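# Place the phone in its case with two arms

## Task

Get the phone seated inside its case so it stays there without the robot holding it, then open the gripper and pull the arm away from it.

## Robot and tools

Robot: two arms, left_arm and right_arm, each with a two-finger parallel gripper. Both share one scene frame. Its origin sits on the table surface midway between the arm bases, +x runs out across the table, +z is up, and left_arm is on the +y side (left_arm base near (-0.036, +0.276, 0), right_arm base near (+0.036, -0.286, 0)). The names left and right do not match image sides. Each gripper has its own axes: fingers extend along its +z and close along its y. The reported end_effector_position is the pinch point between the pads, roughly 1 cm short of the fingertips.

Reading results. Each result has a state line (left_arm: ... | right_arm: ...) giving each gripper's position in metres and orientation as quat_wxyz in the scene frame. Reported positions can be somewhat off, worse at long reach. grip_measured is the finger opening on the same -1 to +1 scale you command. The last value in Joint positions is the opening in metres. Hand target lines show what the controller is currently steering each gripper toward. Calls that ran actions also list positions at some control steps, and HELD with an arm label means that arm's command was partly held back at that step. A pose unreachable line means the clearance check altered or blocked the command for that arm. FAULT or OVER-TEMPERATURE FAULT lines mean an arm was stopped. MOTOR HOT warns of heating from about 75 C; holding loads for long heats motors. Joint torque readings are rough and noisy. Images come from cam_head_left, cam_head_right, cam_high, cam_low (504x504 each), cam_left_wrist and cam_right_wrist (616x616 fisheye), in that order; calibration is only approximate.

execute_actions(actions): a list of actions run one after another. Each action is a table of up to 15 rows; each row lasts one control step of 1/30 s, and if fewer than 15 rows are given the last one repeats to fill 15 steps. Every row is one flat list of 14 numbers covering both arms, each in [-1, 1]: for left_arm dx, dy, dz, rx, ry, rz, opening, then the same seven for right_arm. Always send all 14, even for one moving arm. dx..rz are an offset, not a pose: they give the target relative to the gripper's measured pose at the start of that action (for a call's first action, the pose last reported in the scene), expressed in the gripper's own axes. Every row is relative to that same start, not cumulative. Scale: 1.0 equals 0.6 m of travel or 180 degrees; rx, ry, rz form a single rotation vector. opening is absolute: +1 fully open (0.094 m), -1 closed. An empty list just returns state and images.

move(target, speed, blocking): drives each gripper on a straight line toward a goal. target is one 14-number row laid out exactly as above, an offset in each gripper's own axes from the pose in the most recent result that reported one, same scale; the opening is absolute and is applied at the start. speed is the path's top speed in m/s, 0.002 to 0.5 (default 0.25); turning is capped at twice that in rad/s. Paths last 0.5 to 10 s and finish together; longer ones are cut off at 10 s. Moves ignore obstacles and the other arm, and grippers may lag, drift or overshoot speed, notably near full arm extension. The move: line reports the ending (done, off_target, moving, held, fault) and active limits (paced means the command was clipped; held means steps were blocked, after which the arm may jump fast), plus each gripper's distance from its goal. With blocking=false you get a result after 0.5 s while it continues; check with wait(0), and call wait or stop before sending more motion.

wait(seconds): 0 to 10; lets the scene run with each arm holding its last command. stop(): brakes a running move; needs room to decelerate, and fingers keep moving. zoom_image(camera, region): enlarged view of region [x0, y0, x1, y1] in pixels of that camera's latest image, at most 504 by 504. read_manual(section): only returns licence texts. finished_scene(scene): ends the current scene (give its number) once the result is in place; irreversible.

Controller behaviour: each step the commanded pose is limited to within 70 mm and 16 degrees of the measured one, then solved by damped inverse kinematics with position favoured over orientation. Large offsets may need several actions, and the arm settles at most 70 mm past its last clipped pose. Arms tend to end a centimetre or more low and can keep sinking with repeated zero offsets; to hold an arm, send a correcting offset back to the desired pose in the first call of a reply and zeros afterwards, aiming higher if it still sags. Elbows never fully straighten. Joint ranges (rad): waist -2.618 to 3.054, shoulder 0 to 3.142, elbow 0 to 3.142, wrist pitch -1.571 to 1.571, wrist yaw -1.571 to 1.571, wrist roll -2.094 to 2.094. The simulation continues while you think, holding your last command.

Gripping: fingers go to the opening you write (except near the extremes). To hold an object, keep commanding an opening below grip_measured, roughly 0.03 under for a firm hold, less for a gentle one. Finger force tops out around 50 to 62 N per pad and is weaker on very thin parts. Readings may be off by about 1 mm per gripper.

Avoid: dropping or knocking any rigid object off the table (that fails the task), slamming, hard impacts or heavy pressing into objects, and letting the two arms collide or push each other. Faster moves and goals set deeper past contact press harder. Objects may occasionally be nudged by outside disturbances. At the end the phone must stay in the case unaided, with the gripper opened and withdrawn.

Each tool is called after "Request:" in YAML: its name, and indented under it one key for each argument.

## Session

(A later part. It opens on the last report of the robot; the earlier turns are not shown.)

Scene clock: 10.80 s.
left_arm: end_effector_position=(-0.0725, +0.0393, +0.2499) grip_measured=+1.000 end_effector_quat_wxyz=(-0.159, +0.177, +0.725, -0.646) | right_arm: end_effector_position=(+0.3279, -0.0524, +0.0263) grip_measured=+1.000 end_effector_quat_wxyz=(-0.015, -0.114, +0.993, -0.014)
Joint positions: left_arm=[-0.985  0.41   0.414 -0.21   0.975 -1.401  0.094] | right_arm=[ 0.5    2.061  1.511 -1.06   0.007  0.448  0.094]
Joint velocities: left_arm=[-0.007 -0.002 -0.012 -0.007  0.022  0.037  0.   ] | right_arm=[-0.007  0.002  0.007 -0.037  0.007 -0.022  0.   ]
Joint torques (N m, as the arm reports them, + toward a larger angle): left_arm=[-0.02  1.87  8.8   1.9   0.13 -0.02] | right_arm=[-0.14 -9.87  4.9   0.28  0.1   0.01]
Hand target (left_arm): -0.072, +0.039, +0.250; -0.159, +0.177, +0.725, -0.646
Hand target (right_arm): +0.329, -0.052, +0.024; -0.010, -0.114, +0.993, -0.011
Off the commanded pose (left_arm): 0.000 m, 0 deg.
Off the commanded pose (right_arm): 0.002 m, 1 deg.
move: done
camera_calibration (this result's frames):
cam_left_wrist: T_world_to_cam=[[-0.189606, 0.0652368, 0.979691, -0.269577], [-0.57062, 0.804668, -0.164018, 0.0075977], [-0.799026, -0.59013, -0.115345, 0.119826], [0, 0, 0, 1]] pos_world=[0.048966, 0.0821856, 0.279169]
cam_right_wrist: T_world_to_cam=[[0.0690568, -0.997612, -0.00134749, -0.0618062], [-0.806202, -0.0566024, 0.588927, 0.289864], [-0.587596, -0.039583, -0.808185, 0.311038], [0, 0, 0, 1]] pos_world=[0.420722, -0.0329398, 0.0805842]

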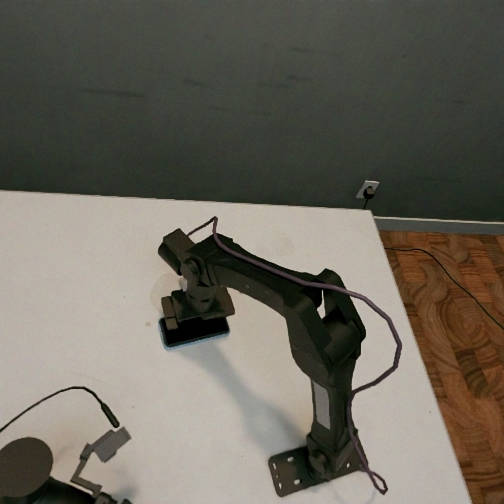

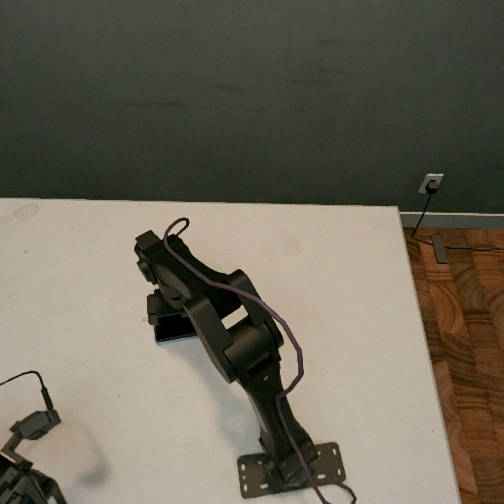

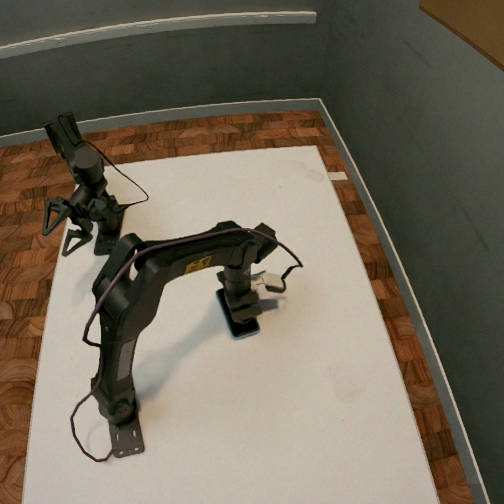

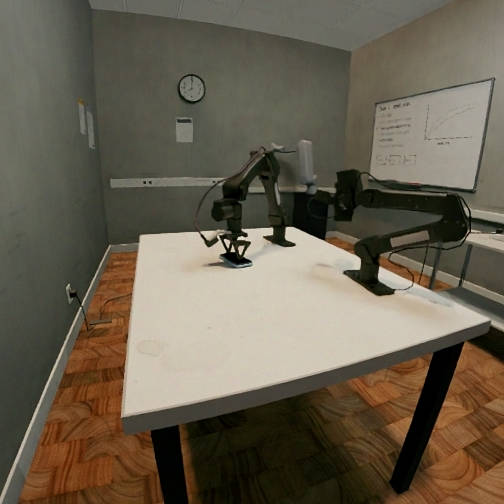

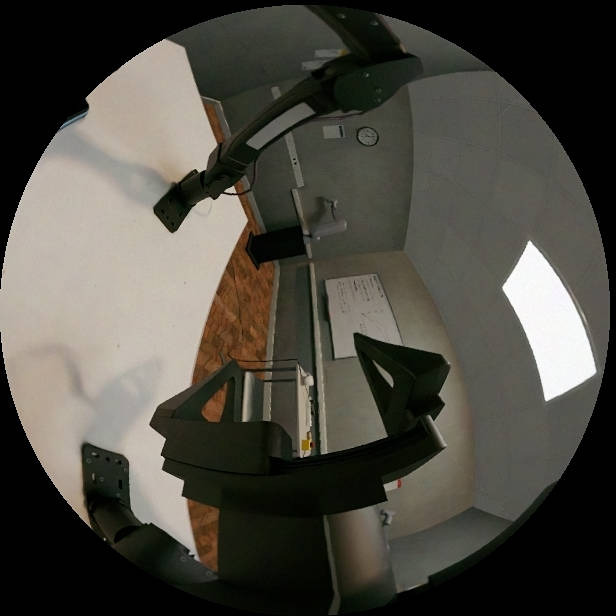

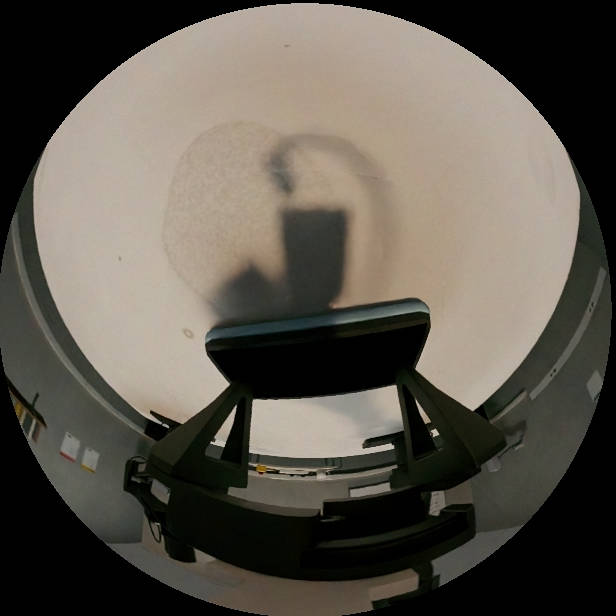

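Not touching yet, it seems. Continue down.

Request:
move:
  target: [0,0,0,0,0,0,1, 0,0,0.025,0,0,0,1]
  speed: 0.02

Request:
zoom_image:
  camera: "cam_low"
  region: [195, 215, 285, 280]

Request:
zoom_image:
  camera: "cam_right_wrist"
  region: [180, 270, 460, 450]

Scene clock: 12.03 s.
left_arm: end_effector_position=(-0.0725, +0.0393, +0.2499) grip_measured=+1.000 end_effector_quat_wxyz=(-0.159, +0.177, +0.725, -0.646) | right_arm: end_effector_position=(+0.3294, -0.0510, +0.0209) grip_measured=+1.000 end_effector_quat_wxyz=(-0.012, -0.114, +0.993, -0.012)
Joint positions: left_arm=[-0.985  0.41   0.414 -0.21   0.975 -1.401  0.094] | right_arm=[ 0.5    2.069  1.501 -1.036  0.006  0.448  0.094]
Joint velocities: left_arm=[-0.017 -0.002 -0.007 -0.051 -0.022 -0.037  0.   ] | right_arm=[ 0.012  0.007  0.012 -0.066  0.037 -0.066  0.   ]
Joint torques (N m, as the arm reports them, + toward a larger angle): left_arm=[ 0.    1.84  8.77  1.9   0.13 -0.02] | right_arm=[-0.06 -9.17  3.82  0.4   0.07 -0.02]
Hand target (left_arm): -0.072, +0.039, +0.250; -0.159, +0.177, +0.725, -0.646
Hand target (right_arm): +0.328, -0.053, +0.012; -0.015, -0.114, +0.993, -0.014
Off the commanded pose (left_arm): 0.000 m, 0 deg.
Off the commanded pose (right_arm): 0.010 m, 0 deg.
move: done
camera_calibration (this result's frames):
cam_left_wrist: T_world_to_cam=[[-0.189606, 0.0652368, 0.979691, -0.269577], [-0.57062, 0.804668, -0.164018, 0.0075977], [-0.799026, -0.59013, -0.115345, 0.119826], [0, 0, 0, 1]] pos_world=[0.048966, 0.0821856, 0.279169]
cam_right_wrist: T_world_to_cam=[[0.0690448, -0.997597, -0.0056723, -0.0604355], [-0.808893, -0.0593104, 0.584957, 0.295153], [-0.583888, -0.0358, -0.811045, 0.306684], [0, 0, 0, 1]] pos_world=[0.421989, -0.0318054, 0.0757396]

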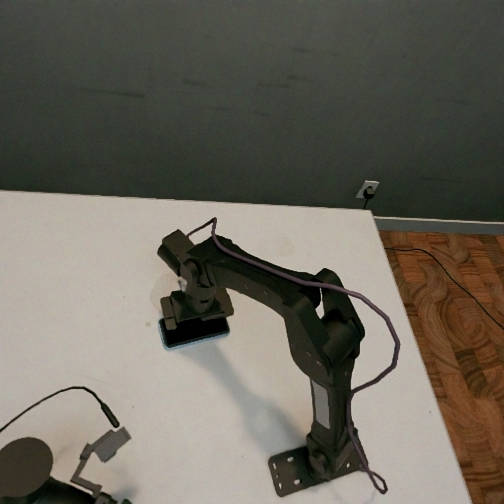

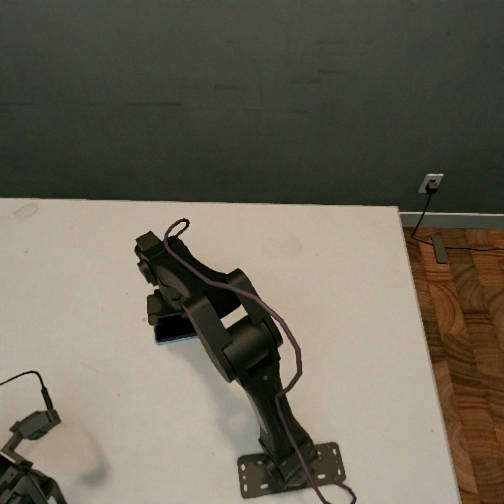

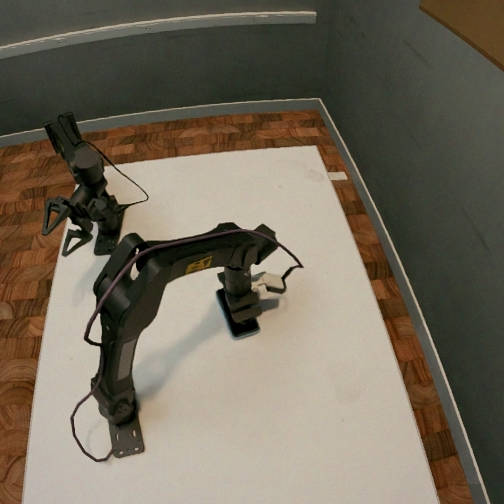

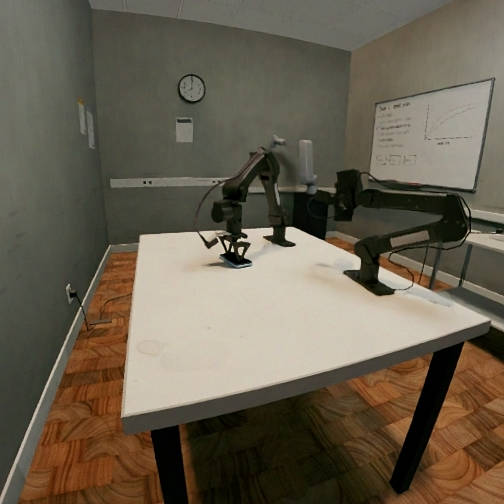

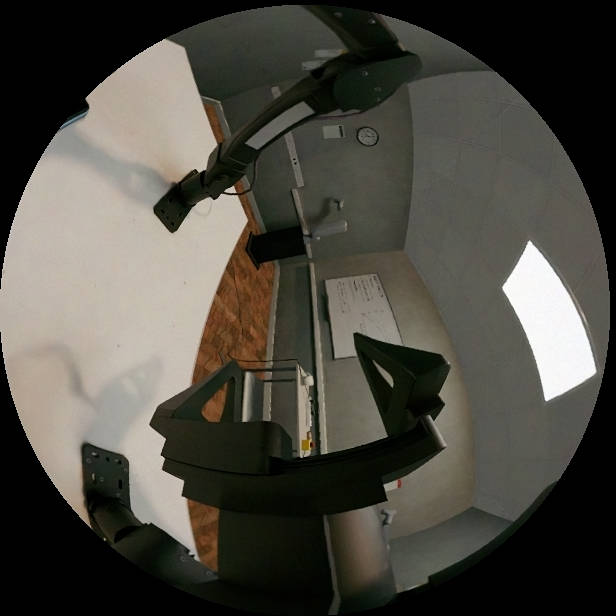

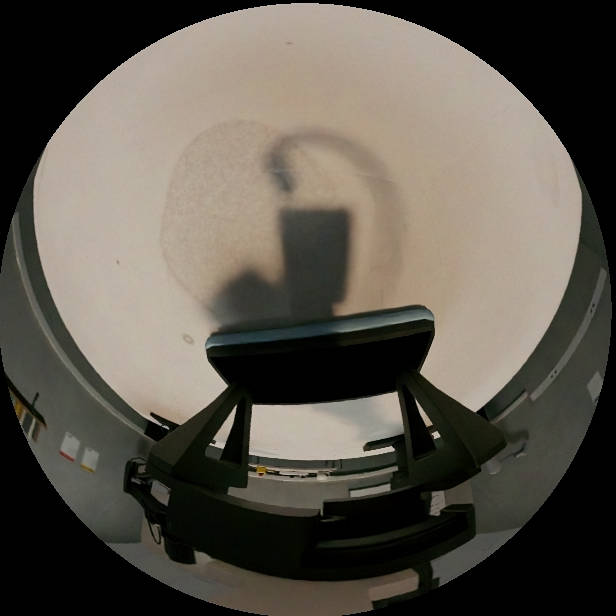

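Region (195, 215, 285, 280) of cam_low's 504x504 image, scaled by 5.600, with more detail than that image has.

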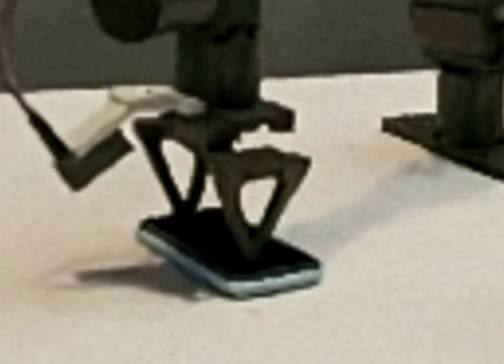

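Region (180, 270, 460, 450) of cam_right_wrist's 616x616 image, scaled by 1.800, with more detail than that image has; it fills the top 324 rows of this view, and the rest is white.

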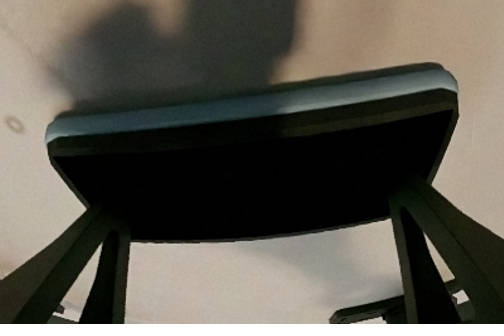

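Request:
move:
  target: [0,0,0,0,0,0,1, 0,0,0.045,0,0,0,1]
  speed: 0.02

Request:
zoom_image:
  camera: "cam_low"
  region: [195, 215, 285, 280]

Request:
zoom_image:
  camera: "cam_right_wrist"
  region: [180, 270, 460, 450]

Scene clock: 13.73 s.
left_arm: end_effector_position=(-0.0725, +0.0393, +0.2499) grip_measured=+1.000 end_effector_quat_wxyz=(-0.159, +0.177, +0.725, -0.646) | right_arm: end_effector_position=(+0.3291, -0.0509, +0.0159) grip_measured=+1.000 end_effector_quat_wxyz=(-0.011, -0.114, +0.993, -0.010)
Joint positions: left_arm=[-0.985  0.41   0.414 -0.21   0.975 -1.401  0.094] | right_arm=[ 0.5    2.07   1.481 -1.01   0.005  0.448  0.094]
Joint velocities: left_arm=[-0.007 -0.002 -0.042 -0.066  0.022  0.007  0.   ] | right_arm=[-0.032 -0.022 -0.027 -0.007  0.022  0.037  0.   ]
Joint torques (N m, as the arm reports them, + toward a larger angle): left_arm=[-0.02  1.85  8.76  1.9   0.12 -0.02] | right_arm=[-0.25 -7.45  2.52  0.81  0.08 -0.02]
Hand target (left_arm): -0.072, +0.039, +0.250; -0.159, +0.177, +0.725, -0.646
Hand target (right_arm): +0.328, -0.052, -0.005; -0.013, -0.114, +0.993, -0.012
Off the commanded pose (left_arm): 0.000 m, 0 deg.
Off the commanded pose (right_arm): 0.022 m, 0 deg.
move: off_target (right_arm)
camera_calibration (this result's frames):
cam_left_wrist: T_world_to_cam=[[-0.189606, 0.0652368, 0.979691, -0.269577], [-0.57062, 0.804668, -0.164018, 0.0075977], [-0.799026, -0.59013, -0.115345, 0.119826], [0, 0, 0, 1]] pos_world=[0.048966, 0.0821856, 0.279169]
cam_right_wrist: T_world_to_cam=[[0.069023, -0.997565, -0.0099709, -0.06029], [-0.81077, -0.0619164, 0.582081, 0.29836], [-0.581281, -0.0320929, -0.81307, 0.301761], [0, 0, 0, 1]] pos_world=[0.42147, -0.0319855, 0.0710819]

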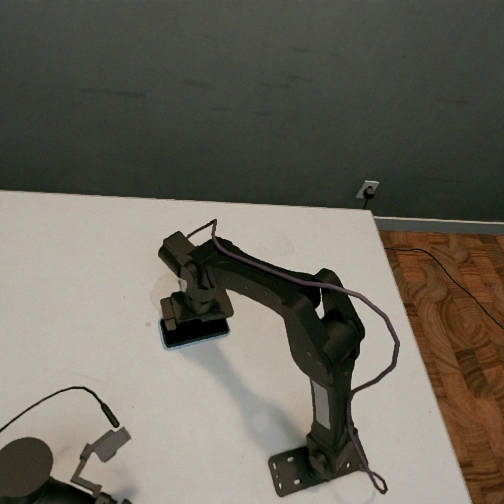

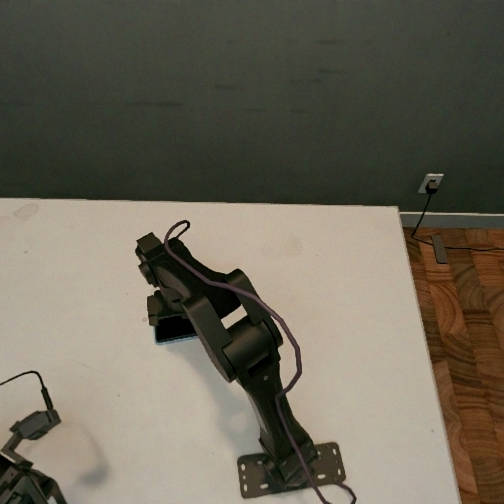

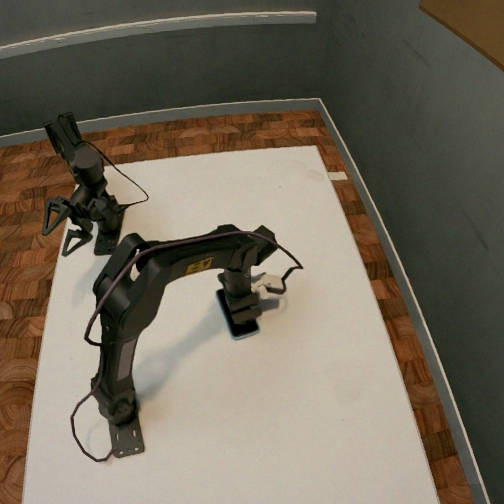

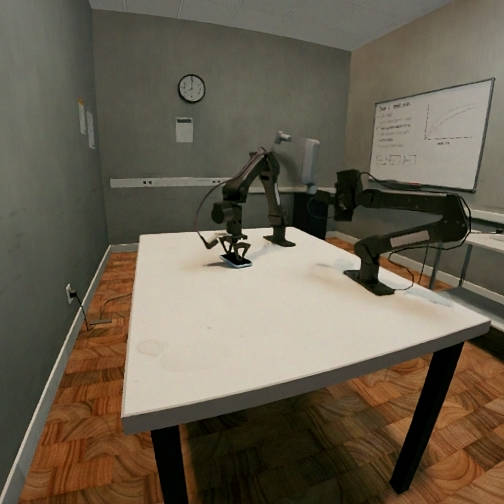

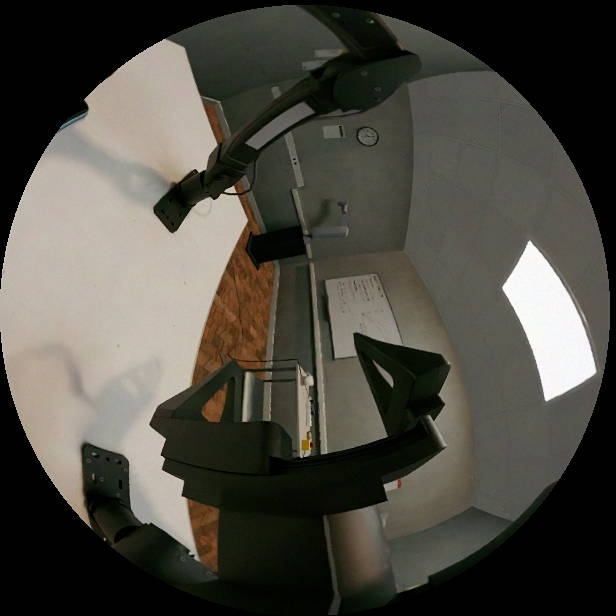

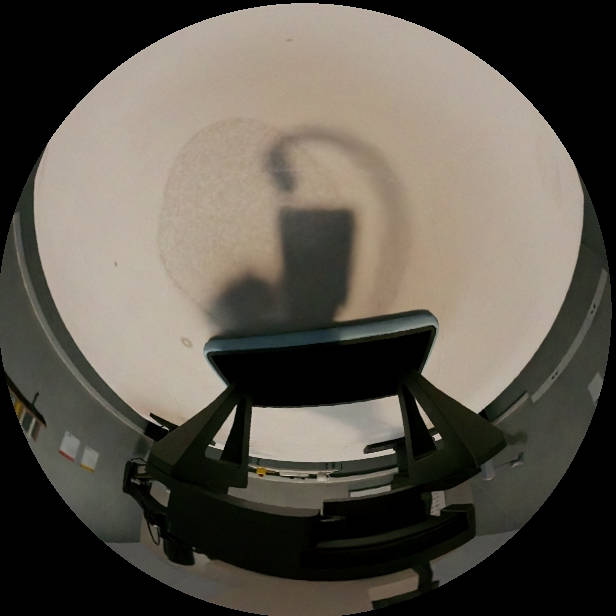

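Region (195, 215, 285, 280) of cam_low's 504x504 image, scaled by 5.600, with more detail than that image has.

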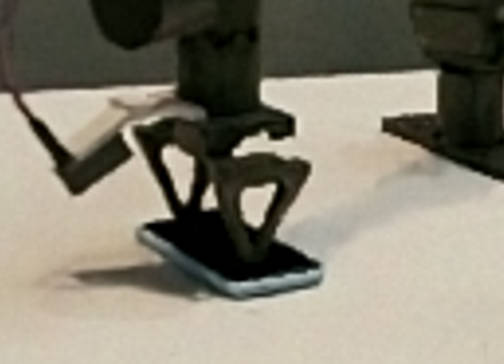

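Region (180, 270, 460, 450) of cam_right_wrist's 616x616 image, scaled by 1.800, with more detail than that image has; it fills the top 324 rows of this view, and the rest is white.

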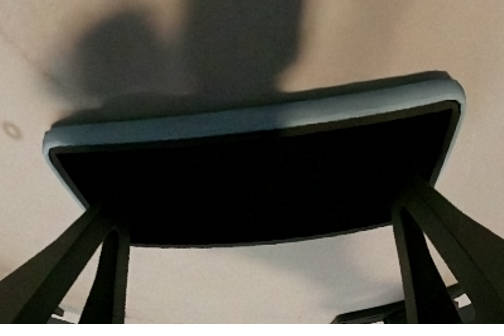

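Request:
move:
  target: [0,0,0,0,0,0,1, 0.03,0,-0.17,0,0,0,1]
  speed: 0.15

Request:
zoom_image:
  camera: "cam_low"
  region: [205, 240, 265, 280]

Request:
zoom_image:
  camera: "cam_right_wrist"
  region: [200, 200, 420, 360]

Request:
zoom_image:
  camera: "cam_high"
  region: [190, 270, 290, 350]

Scene clock: 15.23 s.
left_arm: end_effector_position=(-0.0725, +0.0393, +0.2499) grip_measured=+1.000 end_effector_quat_wxyz=(-0.159, +0.177, +0.725, -0.646) | right_arm: end_effector_position=(+0.3103, -0.0588, +0.1020) grip_measured=+1.000 end_effector_quat_wxyz=(-0.027, -0.115, +0.993, -0.021)
Joint positions: left_arm=[-0.985  0.41   0.414 -0.21   0.975 -1.401  0.094] | right_arm=[ 0.515  1.967  1.678 -1.35   0.005  0.462  0.094]
Joint velocities: left_arm=[ 0.002 -0.007  0.022 -0.022 -0.051  0.051  0.   ] | right_arm=[ 0.002 -0.017  0.017 -0.022  0.007  0.022  0.   ]
Joint torques (N m, as the arm reports them, + toward a larger angle): left_arm=[-0.01  1.82  8.77  1.9   0.12 -0.01] | right_arm=[  0.61 -10.82   8.94  -0.1    0.09   0.12]
Hand target (left_arm): -0.072, +0.039, +0.250; -0.159, +0.177, +0.725, -0.646
Hand target (right_arm): +0.312, -0.053, +0.118; -0.011, -0.114, +0.993, -0.010
Off the commanded pose (left_arm): 0.000 m, 0 deg.
Off the commanded pose (right_arm): 0.018 m, 2 deg.
move: off_target (right_arm)
camera_calibration (this result's frames):
cam_left_wrist: T_world_to_cam=[[-0.189606, 0.0652368, 0.979691, -0.269577], [-0.57062, 0.804668, -0.164018, 0.0075977], [-0.799026, -0.59013, -0.115345, 0.119826], [0, 0, 0, 1]] pos_world=[0.048966, 0.0821856, 0.279169]
cam_right_wrist: T_world_to_cam=[[0.0709905, -0.997387, 0.0133801, -0.0690121], [-0.792644, -0.0482643, 0.607771, 0.225052], [-0.605537, -0.0537516, -0.794, 0.364941], [0, 0, 0, 1]] pos_world=[0.404271, -0.0383536, 0.153907]

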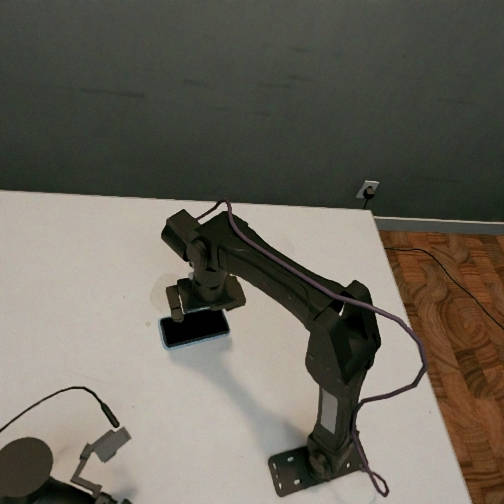

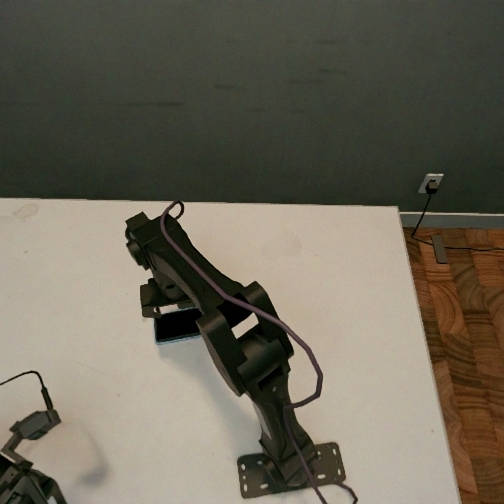

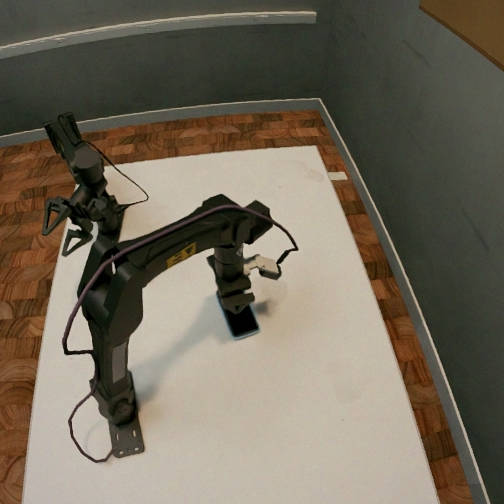

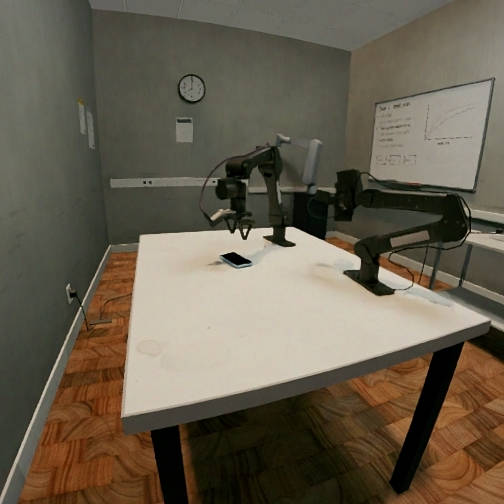

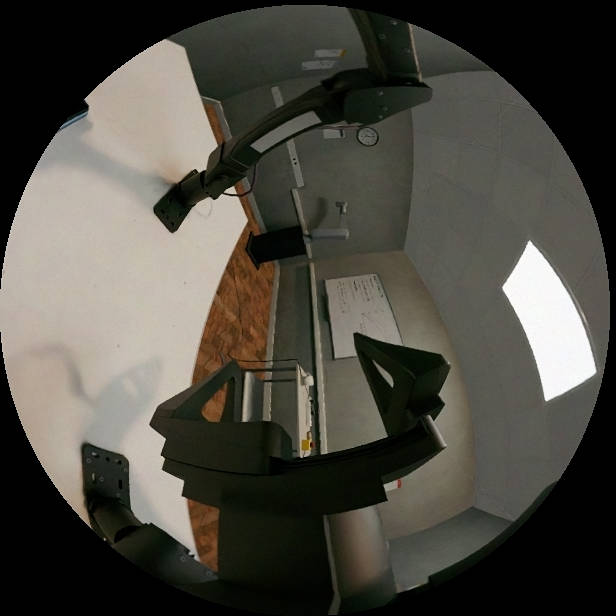

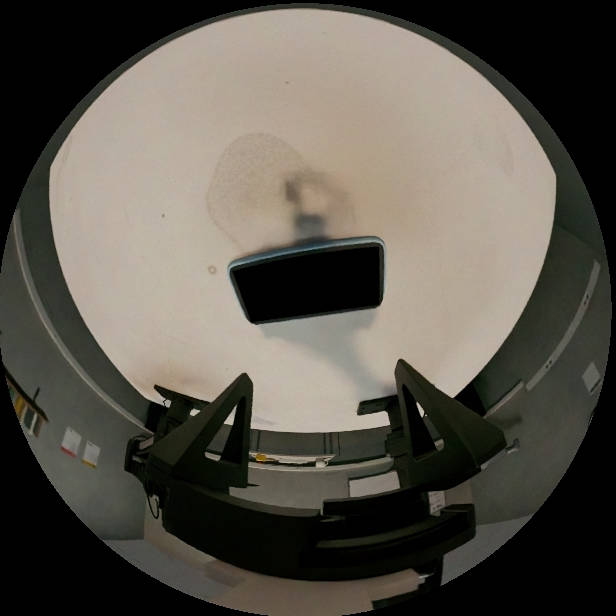

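Region (205, 240, 265, 280) of cam_low's 504x504 image, scaled by 8.400, with more detail than that image has.

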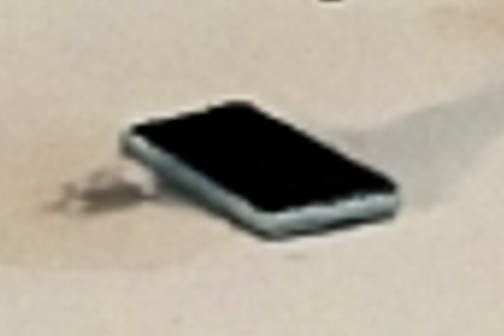

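Region (200, 200, 420, 360) of cam_right_wrist's 616x616 image, scaled by 2.291, with more detail than that image has; it fills the top 367 rows of this view, and the rest is white.

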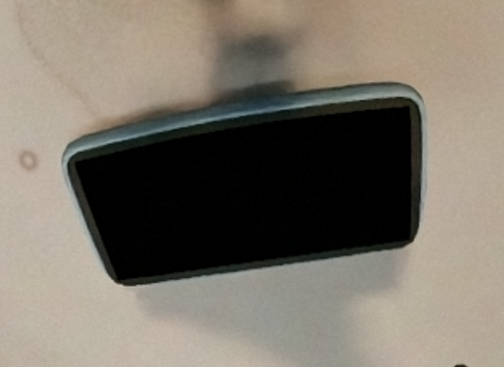

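Region (190, 270, 290, 350) of cam_high's 504x504 image, scaled by 5.040, with more detail than that image has; it fills the top 403 rows of this view, and the rest is white.

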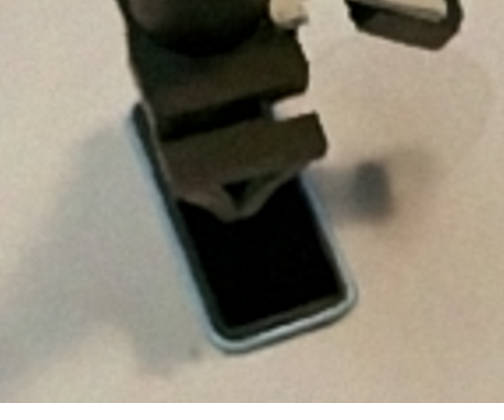

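Request:
move:
  target: [0,0,0,0,0,0,1, 0.13,0,0,0,0,0,1]

Request:
zoom_image:
  camera: "cam_right_wrist"
  region: [180, 120, 440, 340]

Request:
zoom_image:
  camera: "cam_head_left"
  region: [135, 280, 255, 370]

Scene clock: 16.47 s.
left_arm: end_effector_position=(-0.0725, +0.0393, +0.2499) grip_measured=+1.000 end_effector_quat_wxyz=(-0.159, +0.177, +0.725, -0.646) | right_arm: end_effector_position=(+0.2355, -0.0772, +0.1042) grip_measured=+1.000 end_effector_quat_wxyz=(-0.035, -0.119, +0.992, -0.029)
Joint positions: left_arm=[-0.985  0.41   0.414 -0.21   0.975 -1.401  0.094] | right_arm=[ 0.629  1.729  1.378 -1.312  0.001  0.567  0.094]
Joint velocities: left_arm=[-0.007  0.007 -0.007 -0.037 -0.007  0.037  0.   ] | right_arm=[-0.002  0.002  0.022 -0.051  0.037 -0.022  0.   ]
Joint torques (N m, as the arm reports them, + toward a larger angle): left_arm=[-0.01  1.87  8.77  1.9   0.13 -0.02] | right_arm=[ 0.25 -8.61  4.48  0.2   0.08  0.1 ]
Hand target (left_arm): -0.072, +0.039, +0.250; -0.159, +0.177, +0.725, -0.646
Hand target (right_arm): +0.234, -0.076, +0.105; -0.027, -0.115, +0.993, -0.022
Off the commanded pose (left_arm): 0.000 m, 0 deg.
Off the commanded pose (right_arm): 0.003 m, 1 deg.
move: done
camera_calibration (this result's frames):
cam_left_wrist: T_world_to_cam=[[-0.189606, 0.0652368, 0.979691, -0.269577], [-0.57062, 0.804668, -0.164018, 0.0075977], [-0.799026, -0.59013, -0.115345, 0.119826], [0, 0, 0, 1]] pos_world=[0.048966, 0.0821856, 0.279169]
cam_right_wrist: T_world_to_cam=[[0.0800467, -0.996303, 0.0311781, -0.0859825], [-0.78349, -0.0435502, 0.619877, 0.160482], [-0.616228, -0.0740468, -0.784079, 0.320275], [0, 0, 0, 1]] pos_world=[0.329981, -0.0549602, 0.154323]

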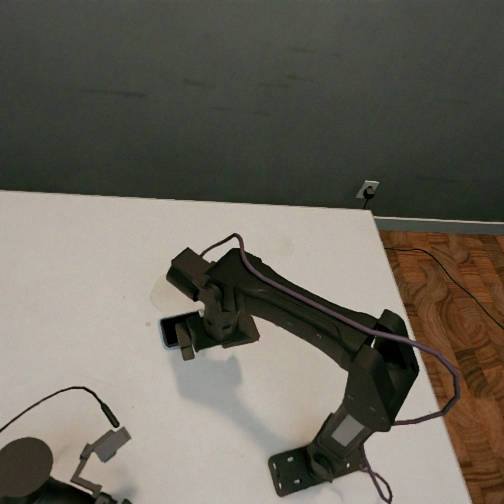

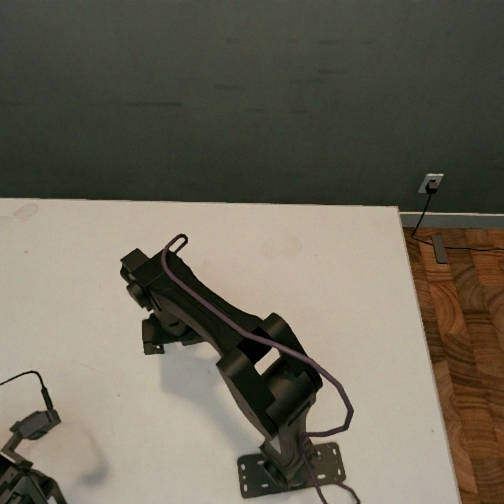

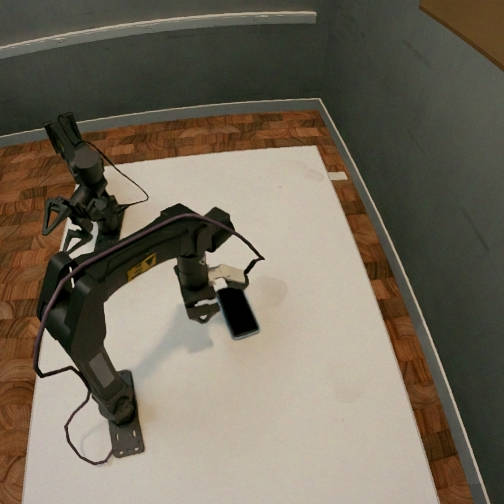

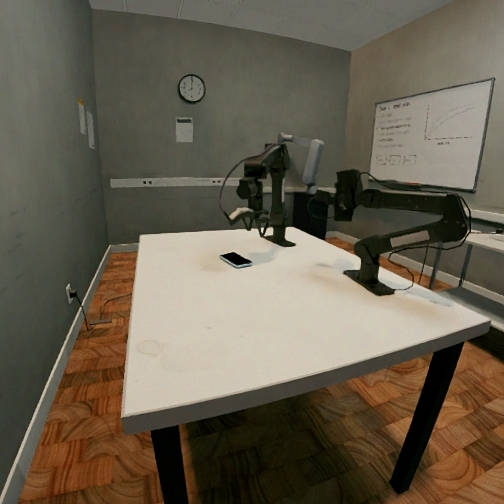

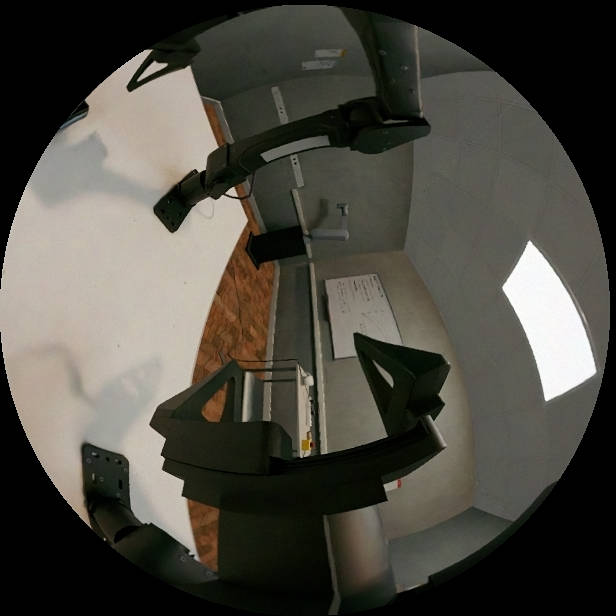

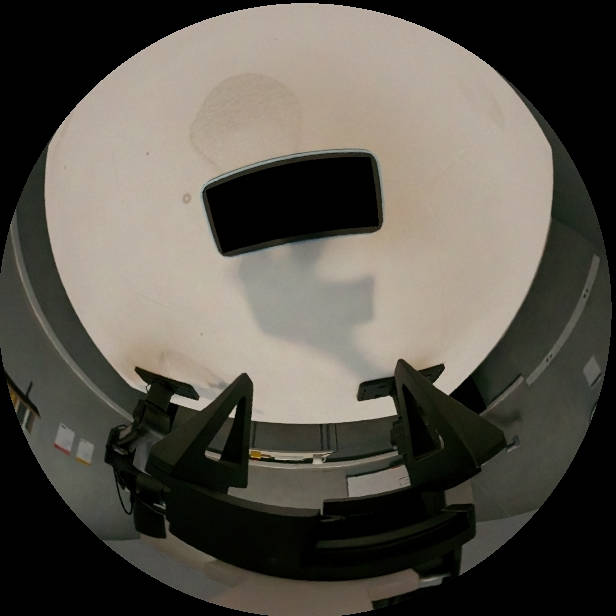

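Region (180, 120, 440, 340) of cam_right_wrist's 616x616 image, scaled by 1.938, with more detail than that image has; it fills the top 426 rows of this view, and the rest is white.

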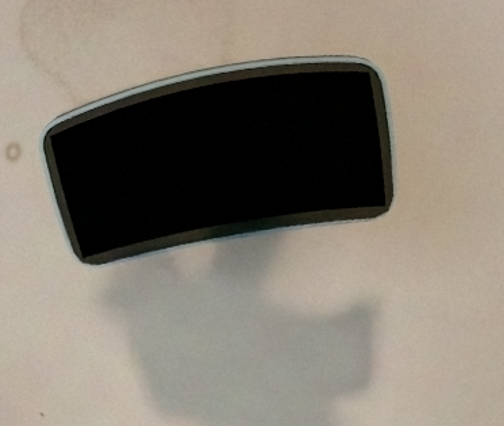

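Region (135, 280, 255, 370) of cam_head_left's 504x504 image, scaled by 4.200, with more detail than that image has; it fills the top 378 rows of this view, and the rest is white.

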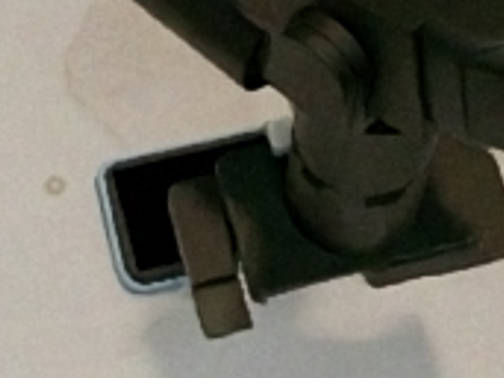

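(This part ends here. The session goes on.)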